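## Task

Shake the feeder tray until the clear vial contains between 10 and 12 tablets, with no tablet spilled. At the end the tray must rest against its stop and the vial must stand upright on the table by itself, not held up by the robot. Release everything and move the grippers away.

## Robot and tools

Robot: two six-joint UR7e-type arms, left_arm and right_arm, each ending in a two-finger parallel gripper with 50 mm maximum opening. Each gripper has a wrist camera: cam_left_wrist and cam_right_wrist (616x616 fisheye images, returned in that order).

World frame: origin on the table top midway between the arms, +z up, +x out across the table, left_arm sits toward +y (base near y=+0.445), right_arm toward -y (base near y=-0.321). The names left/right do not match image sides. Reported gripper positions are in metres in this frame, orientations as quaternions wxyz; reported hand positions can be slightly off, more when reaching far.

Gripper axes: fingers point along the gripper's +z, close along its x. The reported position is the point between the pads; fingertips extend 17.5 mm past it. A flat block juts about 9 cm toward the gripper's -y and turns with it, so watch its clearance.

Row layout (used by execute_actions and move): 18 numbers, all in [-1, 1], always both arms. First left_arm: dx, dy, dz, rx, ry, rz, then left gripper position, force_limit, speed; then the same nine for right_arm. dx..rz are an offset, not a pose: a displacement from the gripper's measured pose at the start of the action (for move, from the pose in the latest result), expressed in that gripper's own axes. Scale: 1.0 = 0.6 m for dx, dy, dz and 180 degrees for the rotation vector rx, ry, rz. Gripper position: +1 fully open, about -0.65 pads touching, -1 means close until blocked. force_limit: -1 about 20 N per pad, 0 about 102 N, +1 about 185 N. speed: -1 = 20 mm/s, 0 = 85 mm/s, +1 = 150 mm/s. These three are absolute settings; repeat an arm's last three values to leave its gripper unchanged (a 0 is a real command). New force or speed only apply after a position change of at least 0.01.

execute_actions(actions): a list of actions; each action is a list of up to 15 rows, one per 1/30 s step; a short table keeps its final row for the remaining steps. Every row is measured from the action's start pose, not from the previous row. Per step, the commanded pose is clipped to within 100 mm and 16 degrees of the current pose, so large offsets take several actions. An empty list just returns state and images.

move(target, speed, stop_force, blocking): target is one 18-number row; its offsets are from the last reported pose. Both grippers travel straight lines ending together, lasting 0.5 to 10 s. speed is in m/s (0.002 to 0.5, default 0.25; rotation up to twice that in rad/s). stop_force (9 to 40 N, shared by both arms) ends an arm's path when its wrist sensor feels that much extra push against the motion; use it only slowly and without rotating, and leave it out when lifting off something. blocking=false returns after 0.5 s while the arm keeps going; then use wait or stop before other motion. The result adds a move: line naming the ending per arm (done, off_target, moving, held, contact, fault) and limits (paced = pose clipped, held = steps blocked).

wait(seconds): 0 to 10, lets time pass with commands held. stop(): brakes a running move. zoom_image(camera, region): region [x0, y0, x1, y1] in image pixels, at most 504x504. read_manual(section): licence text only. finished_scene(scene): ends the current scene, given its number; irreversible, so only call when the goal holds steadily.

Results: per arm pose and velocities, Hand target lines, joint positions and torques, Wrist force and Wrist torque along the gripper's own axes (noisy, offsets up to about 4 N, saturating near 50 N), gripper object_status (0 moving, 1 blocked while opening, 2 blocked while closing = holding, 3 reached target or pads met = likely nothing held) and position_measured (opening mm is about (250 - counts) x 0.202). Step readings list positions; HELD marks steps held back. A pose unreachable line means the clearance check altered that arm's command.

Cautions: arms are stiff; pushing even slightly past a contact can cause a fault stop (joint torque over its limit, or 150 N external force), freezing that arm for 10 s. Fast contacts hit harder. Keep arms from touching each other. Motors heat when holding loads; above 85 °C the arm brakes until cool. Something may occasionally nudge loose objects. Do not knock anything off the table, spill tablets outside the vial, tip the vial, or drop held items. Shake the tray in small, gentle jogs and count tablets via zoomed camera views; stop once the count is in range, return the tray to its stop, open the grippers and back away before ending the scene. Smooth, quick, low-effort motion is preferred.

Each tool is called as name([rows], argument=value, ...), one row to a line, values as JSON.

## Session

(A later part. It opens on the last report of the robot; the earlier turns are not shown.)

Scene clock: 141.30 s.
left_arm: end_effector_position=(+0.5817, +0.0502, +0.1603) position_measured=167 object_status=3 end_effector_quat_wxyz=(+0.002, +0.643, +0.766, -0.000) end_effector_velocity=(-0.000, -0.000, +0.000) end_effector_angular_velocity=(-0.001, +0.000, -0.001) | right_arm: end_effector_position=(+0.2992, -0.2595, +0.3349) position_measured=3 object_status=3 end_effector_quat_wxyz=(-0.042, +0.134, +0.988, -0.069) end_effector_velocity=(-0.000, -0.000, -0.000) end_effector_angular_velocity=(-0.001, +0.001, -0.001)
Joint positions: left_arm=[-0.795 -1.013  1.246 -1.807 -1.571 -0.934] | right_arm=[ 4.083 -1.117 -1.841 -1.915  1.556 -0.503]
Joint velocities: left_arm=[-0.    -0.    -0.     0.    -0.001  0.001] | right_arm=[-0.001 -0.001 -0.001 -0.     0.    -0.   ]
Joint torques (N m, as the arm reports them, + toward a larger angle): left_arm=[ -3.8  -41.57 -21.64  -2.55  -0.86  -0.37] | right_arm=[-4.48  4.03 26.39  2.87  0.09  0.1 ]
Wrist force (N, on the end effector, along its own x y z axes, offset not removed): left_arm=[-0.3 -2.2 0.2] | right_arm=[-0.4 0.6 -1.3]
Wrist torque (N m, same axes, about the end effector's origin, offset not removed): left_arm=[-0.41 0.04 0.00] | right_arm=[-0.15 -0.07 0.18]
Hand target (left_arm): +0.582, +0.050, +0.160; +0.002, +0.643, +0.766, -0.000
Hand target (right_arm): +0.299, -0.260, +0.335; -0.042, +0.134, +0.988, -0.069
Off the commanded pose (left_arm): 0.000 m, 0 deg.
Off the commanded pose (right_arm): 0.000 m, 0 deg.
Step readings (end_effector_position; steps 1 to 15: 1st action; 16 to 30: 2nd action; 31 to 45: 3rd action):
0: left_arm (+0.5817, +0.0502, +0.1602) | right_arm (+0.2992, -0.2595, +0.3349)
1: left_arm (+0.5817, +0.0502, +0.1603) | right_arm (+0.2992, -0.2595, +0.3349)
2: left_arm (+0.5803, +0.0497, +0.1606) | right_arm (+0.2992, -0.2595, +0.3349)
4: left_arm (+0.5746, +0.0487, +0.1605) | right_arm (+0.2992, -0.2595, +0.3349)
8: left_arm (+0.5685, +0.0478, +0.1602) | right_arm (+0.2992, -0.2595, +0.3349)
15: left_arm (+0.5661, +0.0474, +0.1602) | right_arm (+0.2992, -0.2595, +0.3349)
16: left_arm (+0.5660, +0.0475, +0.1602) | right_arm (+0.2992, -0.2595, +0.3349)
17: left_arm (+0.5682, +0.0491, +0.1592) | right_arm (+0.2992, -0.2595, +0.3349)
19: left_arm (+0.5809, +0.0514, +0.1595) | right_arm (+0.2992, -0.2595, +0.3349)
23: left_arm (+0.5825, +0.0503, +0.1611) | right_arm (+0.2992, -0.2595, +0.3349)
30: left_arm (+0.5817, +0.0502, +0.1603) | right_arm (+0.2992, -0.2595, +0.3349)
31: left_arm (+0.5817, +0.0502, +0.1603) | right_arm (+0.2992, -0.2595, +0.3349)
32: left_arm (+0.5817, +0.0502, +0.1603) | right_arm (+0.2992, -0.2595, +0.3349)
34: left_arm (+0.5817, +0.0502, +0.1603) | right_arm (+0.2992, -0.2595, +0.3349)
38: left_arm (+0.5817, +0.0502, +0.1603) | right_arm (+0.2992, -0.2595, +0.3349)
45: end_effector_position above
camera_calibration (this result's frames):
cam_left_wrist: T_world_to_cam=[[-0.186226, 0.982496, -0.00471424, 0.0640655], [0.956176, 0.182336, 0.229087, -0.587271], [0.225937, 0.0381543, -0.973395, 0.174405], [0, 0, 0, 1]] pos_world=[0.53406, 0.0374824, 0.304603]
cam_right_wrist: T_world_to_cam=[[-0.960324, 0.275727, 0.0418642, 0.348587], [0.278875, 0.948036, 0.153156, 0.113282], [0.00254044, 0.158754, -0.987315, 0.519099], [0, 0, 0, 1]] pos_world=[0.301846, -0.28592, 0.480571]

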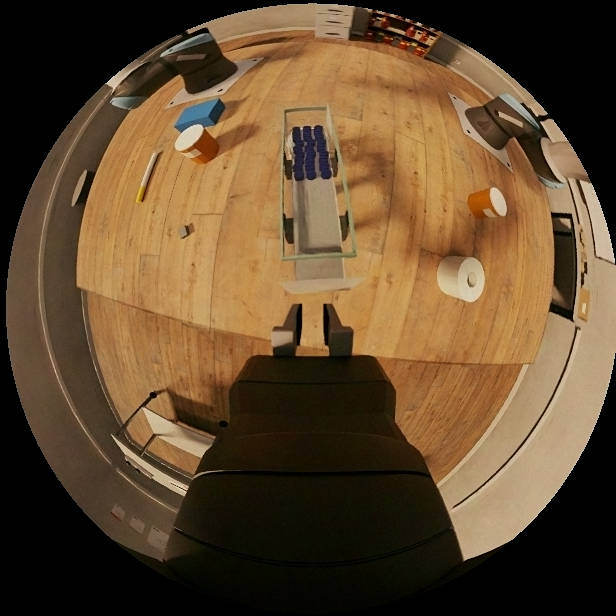

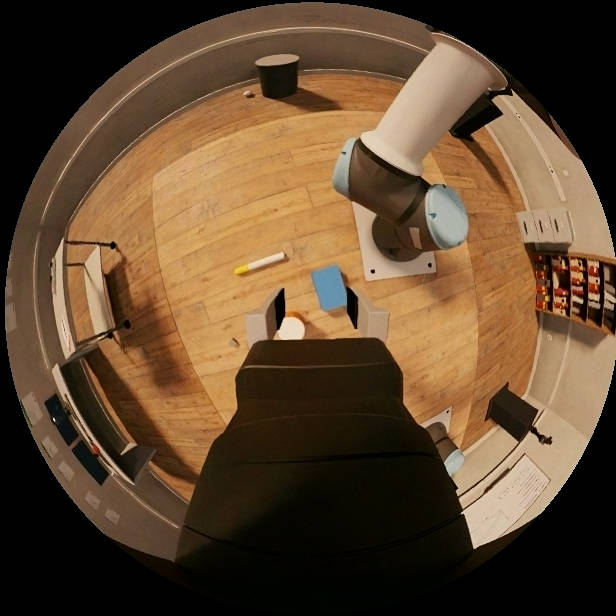

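execute_actions([
  [[0,-0.027,0,0,0,0,-0.1,0,0,0,0,0,0,0,0,1,0,0]],
  [[0,0.07,0,0,0,0,-0.1,0,0,0,0,0,0,0,0,1,0,0],[0,0.07,0,0,0,0,-0.1,0,0,0,0,0,0,0,0,1,0,0],[0,0.0262,0,0,0,0,-0.1,0,0,0,0,0,0,0,0,1,0,0]],
  [[0,0,0,0,0,0,-0.1,0,0,0,0,0,0,0,0,1,0,0]],
])

zoom_image(camera="cam_left_wrist", region=[270,100,350,200])

move(target=[0,0,-0.16,0,0,0,-0.1,0,0,0,0,0,0,0,0,1,0,0])

move(target=[0,-0.2,0,0,0,0,-0.1,0,0,0,0,0,0,0,0,1,0,0])

zoom_image(camera="cam_left_wrist", region=[250,190,370,310])

Scene clock: 152.97 s.
left_arm: end_effector_position=(+0.5816, +0.0502, +0.1604) position_measured=167 object_status=3 end_effector_quat_wxyz=(+0.002, +0.643, +0.766, -0.000) end_effector_velocity=(-0.000, -0.000, +0.000) end_effector_angular_velocity=(-0.000, +0.000, +0.000) | right_arm: end_effector_position=(+0.2992, -0.2595, +0.3349) position_measured=3 object_status=3 end_effector_quat_wxyz=(-0.042, +0.134, +0.988, -0.069) end_effector_velocity=(+0.001, +0.001, -0.000) end_effector_angular_velocity=(-0.000, +0.000, +0.000)
Joint positions: left_arm=[-0.795 -1.013  1.246 -1.807 -1.571 -0.934] | right_arm=[ 4.083 -1.117 -1.841 -1.915  1.556 -0.503]
Joint velocities: left_arm=[ 0.  0. -0. -0. -0. -0.] | right_arm=[ 0.    -0.002  0.     0.002  0.     0.   ]
Joint torques (N m, as the arm reports them, + toward a larger angle): left_arm=[ -3.52 -41.47 -21.39  -2.56  -0.72  -0.34] | right_arm=[-4.93  3.83 25.39  2.89  0.    0.1 ]
Wrist force (N, on the end effector, along its own x y z axes, offset not removed): left_arm=[0.2 -3.0 -0.3] | right_arm=[-2.0 -0.7 -1.0]
Wrist torque (N m, same axes, about the end effector's origin, offset not removed): left_arm=[-0.66 -0.06 -0.08] | right_arm=[-0.26 0.16 0.15]
Hand target (left_arm): +0.582, +0.050, +0.160; +0.002, +0.643, +0.766, -0.000
Hand target (right_arm): +0.299, -0.260, +0.335; -0.042, +0.134, +0.988, -0.069
Off the commanded pose (left_arm): 0.000 m, 0 deg.
Off the commanded pose (right_arm): 0.000 m, 0 deg.
Step readings (end_effector_position; steps 1 to 15: 1st action; 16 to 30: 2nd action; 31 to 45: 3rd action):
0: left_arm (+0.5817, +0.0502, +0.1603) | right_arm (+0.2992, -0.2595, +0.3349)
1: left_arm (+0.5817, +0.0502, +0.1604) | right_arm (+0.2992, -0.2595, +0.3349)
2: left_arm (+0.5803, +0.0496, +0.1607) | right_arm (+0.2992, -0.2595, +0.3349)
4: left_arm (+0.5745, +0.0487, +0.1606) | right_arm (+0.2992, -0.2595, +0.3349)
8: left_arm (+0.5685, +0.0478, +0.1603) | right_arm (+0.2992, -0.2595, +0.3349)
15: left_arm (+0.5661, +0.0474, +0.1603) | right_arm (+0.2992, -0.2595, +0.3349)
16: left_arm (+0.5660, +0.0474, +0.1603) | right_arm (+0.2992, -0.2595, +0.3349)
17: left_arm (+0.5681, +0.0491, +0.1593) | right_arm (+0.2992, -0.2595, +0.3349)
19: left_arm (+0.5809, +0.0513, +0.1596) | right_arm (+0.2992, -0.2595, +0.3349)
23: left_arm (+0.5825, +0.0503, +0.1612) | right_arm (+0.2992, -0.2595, +0.3349)
30: left_arm (+0.5817, +0.0502, +0.1604) | right_arm (+0.2992, -0.2595, +0.3349)
31: left_arm (+0.5816, +0.0502, +0.1604) | right_arm (+0.2992, -0.2595, +0.3349)
32: left_arm (+0.5816, +0.0502, +0.1604) | right_arm (+0.2992, -0.2595, +0.3349)
34: left_arm (+0.5816, +0.0502, +0.1604) | right_arm (+0.2992, -0.2595, +0.3349)
38: left_arm (+0.5816, +0.0502, +0.1604) | right_arm (+0.2992, -0.2595, +0.3349)
45: end_effector_position above
camera_calibration (this result's frames):
cam_left_wrist: T_world_to_cam=[[-0.186291, 0.982482, -0.0049267, 0.0641509], [0.956128, 0.182443, 0.229201, -0.587258], [0.226085, 0.0379874, -0.973367, 0.174435], [0, 0, 0, 1]] pos_world=[0.534008, 0.0374875, 0.304705]
cam_right_wrist: T_world_to_cam=[[-0.960324, 0.275727, 0.0418642, 0.348587], [0.278875, 0.948036, 0.153156, 0.113282], [0.00254043, 0.158754, -0.987315, 0.519099], [0, 0, 0, 1]] pos_world=[0.301846, -0.28592, 0.480571]

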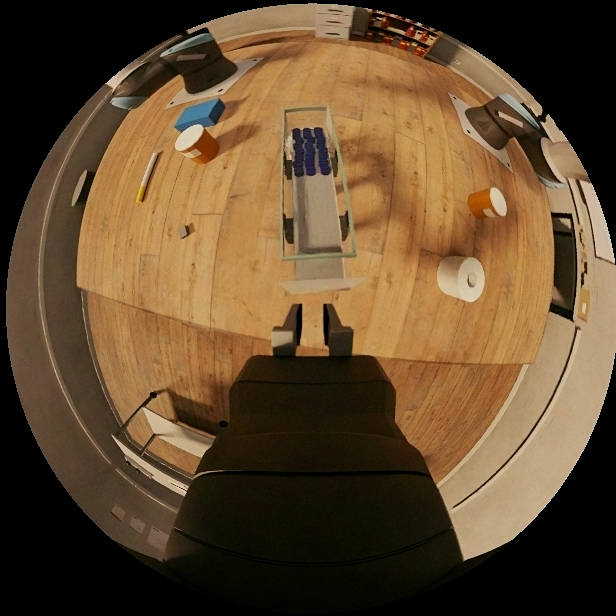

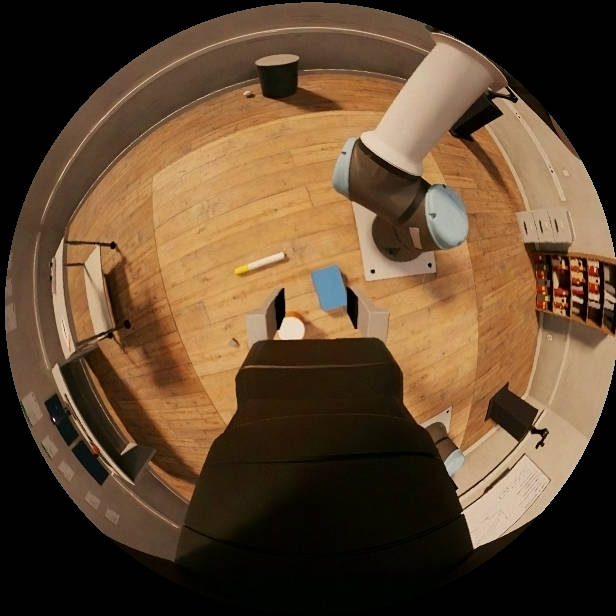

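Region (270, 100, 350, 200) of cam_left_wrist's 616x616 image, scaled by 5.040, with more detail than that image has; it fills the left 403 columns of this view, and the rest is white.

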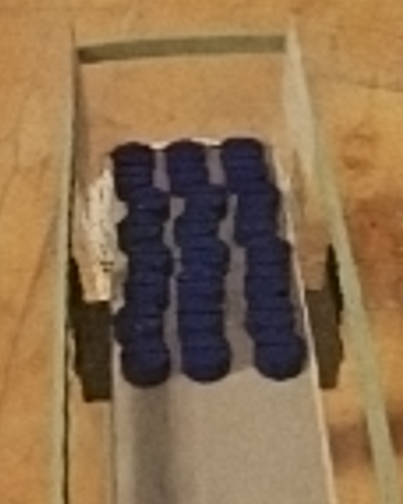

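Scene clock: 153.97 s.
left_arm: end_effector_position=(+0.5814, +0.0504, +0.2562) position_measured=167 object_status=3 end_effector_quat_wxyz=(+0.002, +0.643, +0.766, -0.000) end_effector_velocity=(+0.000, -0.000, +0.003) end_effector_angular_velocity=(+0.001, +0.002, +0.001) | right_arm: end_effector_position=(+0.2992, -0.2595, +0.3349) position_measured=3 object_status=3 end_effector_quat_wxyz=(-0.042, +0.134, +0.988, -0.069) end_effector_velocity=(+0.000, -0.000, -0.001) end_effector_angular_velocity=(-0.001, +0.001, -0.001)
Joint positions: left_arm=[-0.795 -1.043  1.047 -1.578 -1.571 -0.934] | right_arm=[ 4.083 -1.117 -1.841 -1.915  1.556 -0.503]
Joint velocities: left_arm=[ 0.     0.002 -0.011  0.011 -0.001 -0.001] | right_arm=[-0.001 -0.002 -0.001  0.     0.    -0.   ]
Joint torques (N m, as the arm reports them, + toward a larger angle): left_arm=[ -0.5  -37.06 -32.12  -1.6   -1.29   1.4 ] | right_arm=[-5.    4.32 25.13  2.96  0.06  0.03]
Wrist force (N, on the end effector, along its own x y z axes, offset not removed): left_arm=[0.2 -1.9 -0.1] | right_arm=[0.0 -0.3 0.7]
Wrist torque (N m, same axes, about the end effector's origin, offset not removed): left_arm=[-0.43 0.01 -0.05] | right_arm=[-0.18 -0.14 0.05]
Hand target (left_arm): +0.581, +0.050, +0.256; +0.002, +0.643, +0.766, -0.000
Hand target (right_arm): +0.299, -0.260, +0.335; -0.042, +0.134, +0.988, -0.069
Off the commanded pose (left_arm): 0.000 m, 0 deg.
Off the commanded pose (right_arm): 0.000 m, 0 deg.
move: done
camera_calibration (this result's frames):
cam_left_wrist: T_world_to_cam=[[-0.186293, 0.982481, -0.00518314, 0.0644578], [0.95607, 0.182495, 0.229403, -0.609069], [0.22633, 0.0377807, -0.973318, 0.267532], [0, 0, 0, 1]] pos_world=[0.53377, 0.0377161, 0.40045]
cam_right_wrist: T_world_to_cam=[[-0.960324, 0.275727, 0.0418643, 0.348587], [0.278875, 0.948036, 0.153156, 0.113282], [0.00254032, 0.158754, -0.987315, 0.519099], [0, 0, 0, 1]] pos_world=[0.301846, -0.28592, 0.480571]

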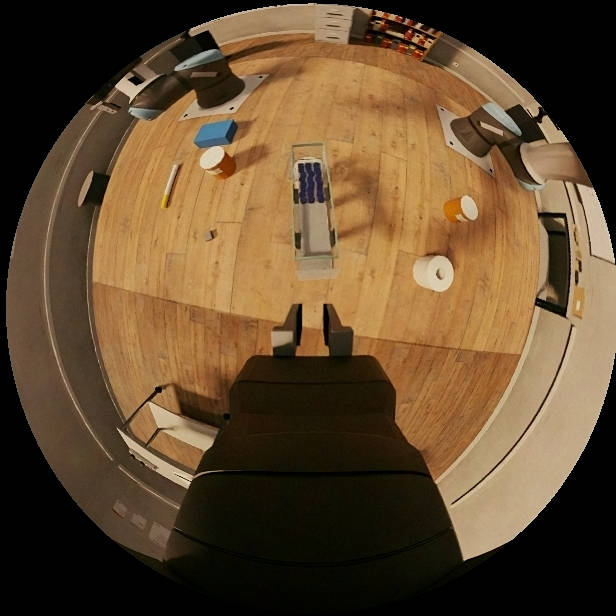

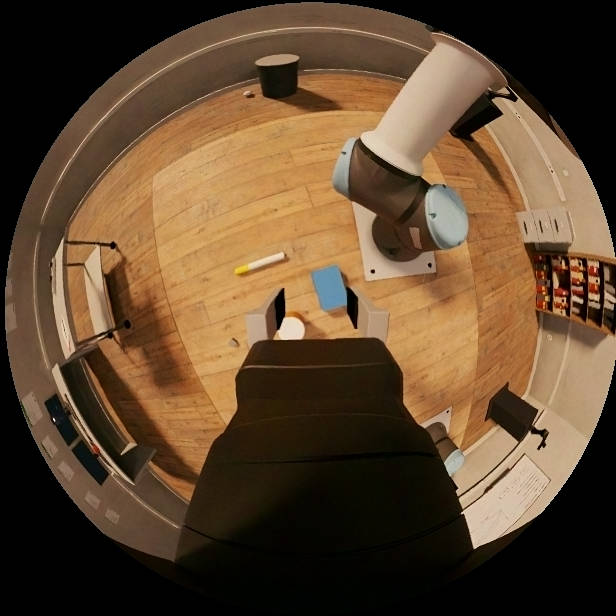

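Scene clock: 155.10 s.
left_arm: end_effector_position=(+0.4635, +0.0294, +0.2560) position_measured=167 object_status=3 end_effector_quat_wxyz=(+0.002, +0.643, +0.766, -0.000) end_effector_velocity=(-0.002, -0.001, +0.000) end_effector_angular_velocity=(-0.001, -0.002, +0.001) | right_arm: end_effector_position=(+0.2992, -0.2595, +0.3349) position_measured=3 object_status=3 end_effector_quat_wxyz=(-0.042, +0.134, +0.988, -0.069) end_effector_velocity=(+0.000, +0.000, -0.000) end_effector_angular_velocity=(-0.001, +0.000, +0.001)
Joint positions: left_arm=[-0.948 -1.256  1.353 -1.673 -1.571 -1.087] | right_arm=[ 4.083 -1.117 -1.841 -1.915  1.556 -0.503]
Joint velocities: left_arm=[-0.004 -0.005  0.007 -0.004  0.001 -0.005] | right_arm=[ 0.001 -0.001  0.    -0.    -0.001  0.   ]
Joint torques (N m, as the arm reports them, + toward a larger angle): left_arm=[-13.34 -52.25 -18.65  -3.83   1.23  -0.51] | right_arm=[-4.84  4.51 25.85  2.85  0.08  0.11]
Wrist force (N, on the end effector, along its own x y z axes, offset not removed): left_arm=[-0.4 -1.6 0.1] | right_arm=[-2.9 -0.3 0.0]
Wrist torque (N m, same axes, about the end effector's origin, offset not removed): left_arm=[-0.38 0.00 -0.04] | right_arm=[-0.26 0.25 0.23]
Hand target (left_arm): +0.463, +0.029, +0.256; +0.002, +0.643, +0.766, -0.000
Hand target (right_arm): +0.299, -0.260, +0.335; -0.042, +0.134, +0.988, -0.069
Off the commanded pose (left_arm): 0.000 m, 0 deg.
Off the commanded pose (right_arm): 0.000 m, 0 deg.
move: done
camera_calibration (this result's frames):
cam_left_wrist: T_world_to_cam=[[-0.186255, 0.982488, -0.00510807, 0.0630657], [0.956155, 0.182454, 0.229079, -0.492401], [0.226, 0.0377831, -0.973394, 0.294994], [0, 0, 0, 1]] pos_world=[0.41589, 0.0167334, 0.400266]
cam_right_wrist: T_world_to_cam=[[-0.960324, 0.275727, 0.0418643, 0.348587], [0.278875, 0.948036, 0.153156, 0.113282], [0.00254037, 0.158754, -0.987315, 0.519099], [0, 0, 0, 1]] pos_world=[0.301846, -0.28592, 0.480571]

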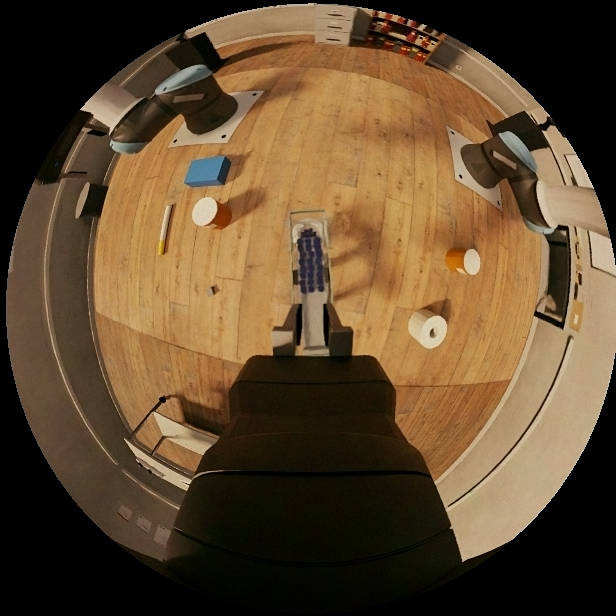

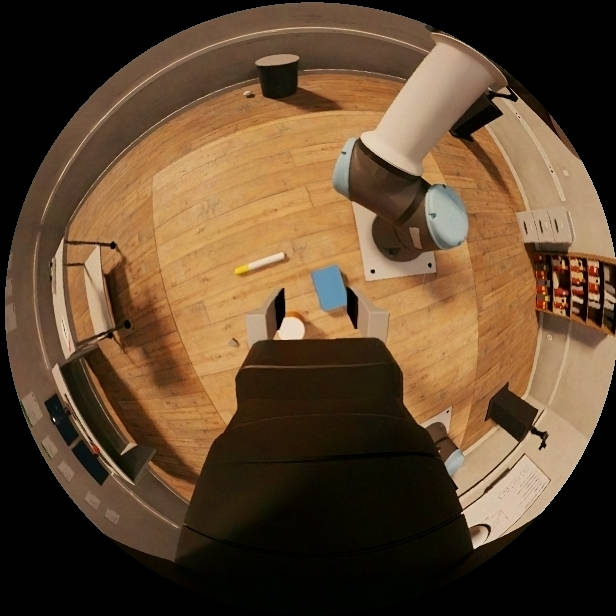

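Region (250, 190, 370, 310) of cam_left_wrist's 616x616 image, scaled by 4.200, with more detail than that image has.

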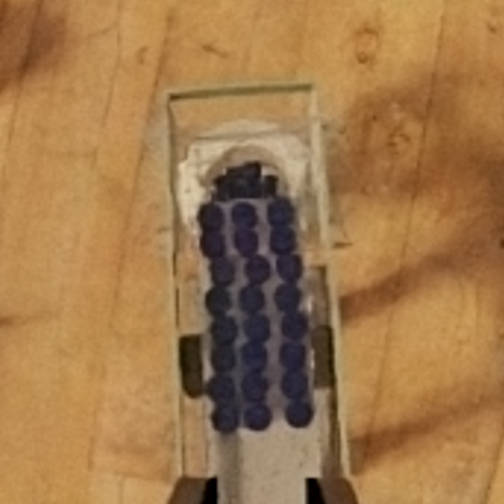

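finished_scene(scene=2)

The scene is finished: the task was done.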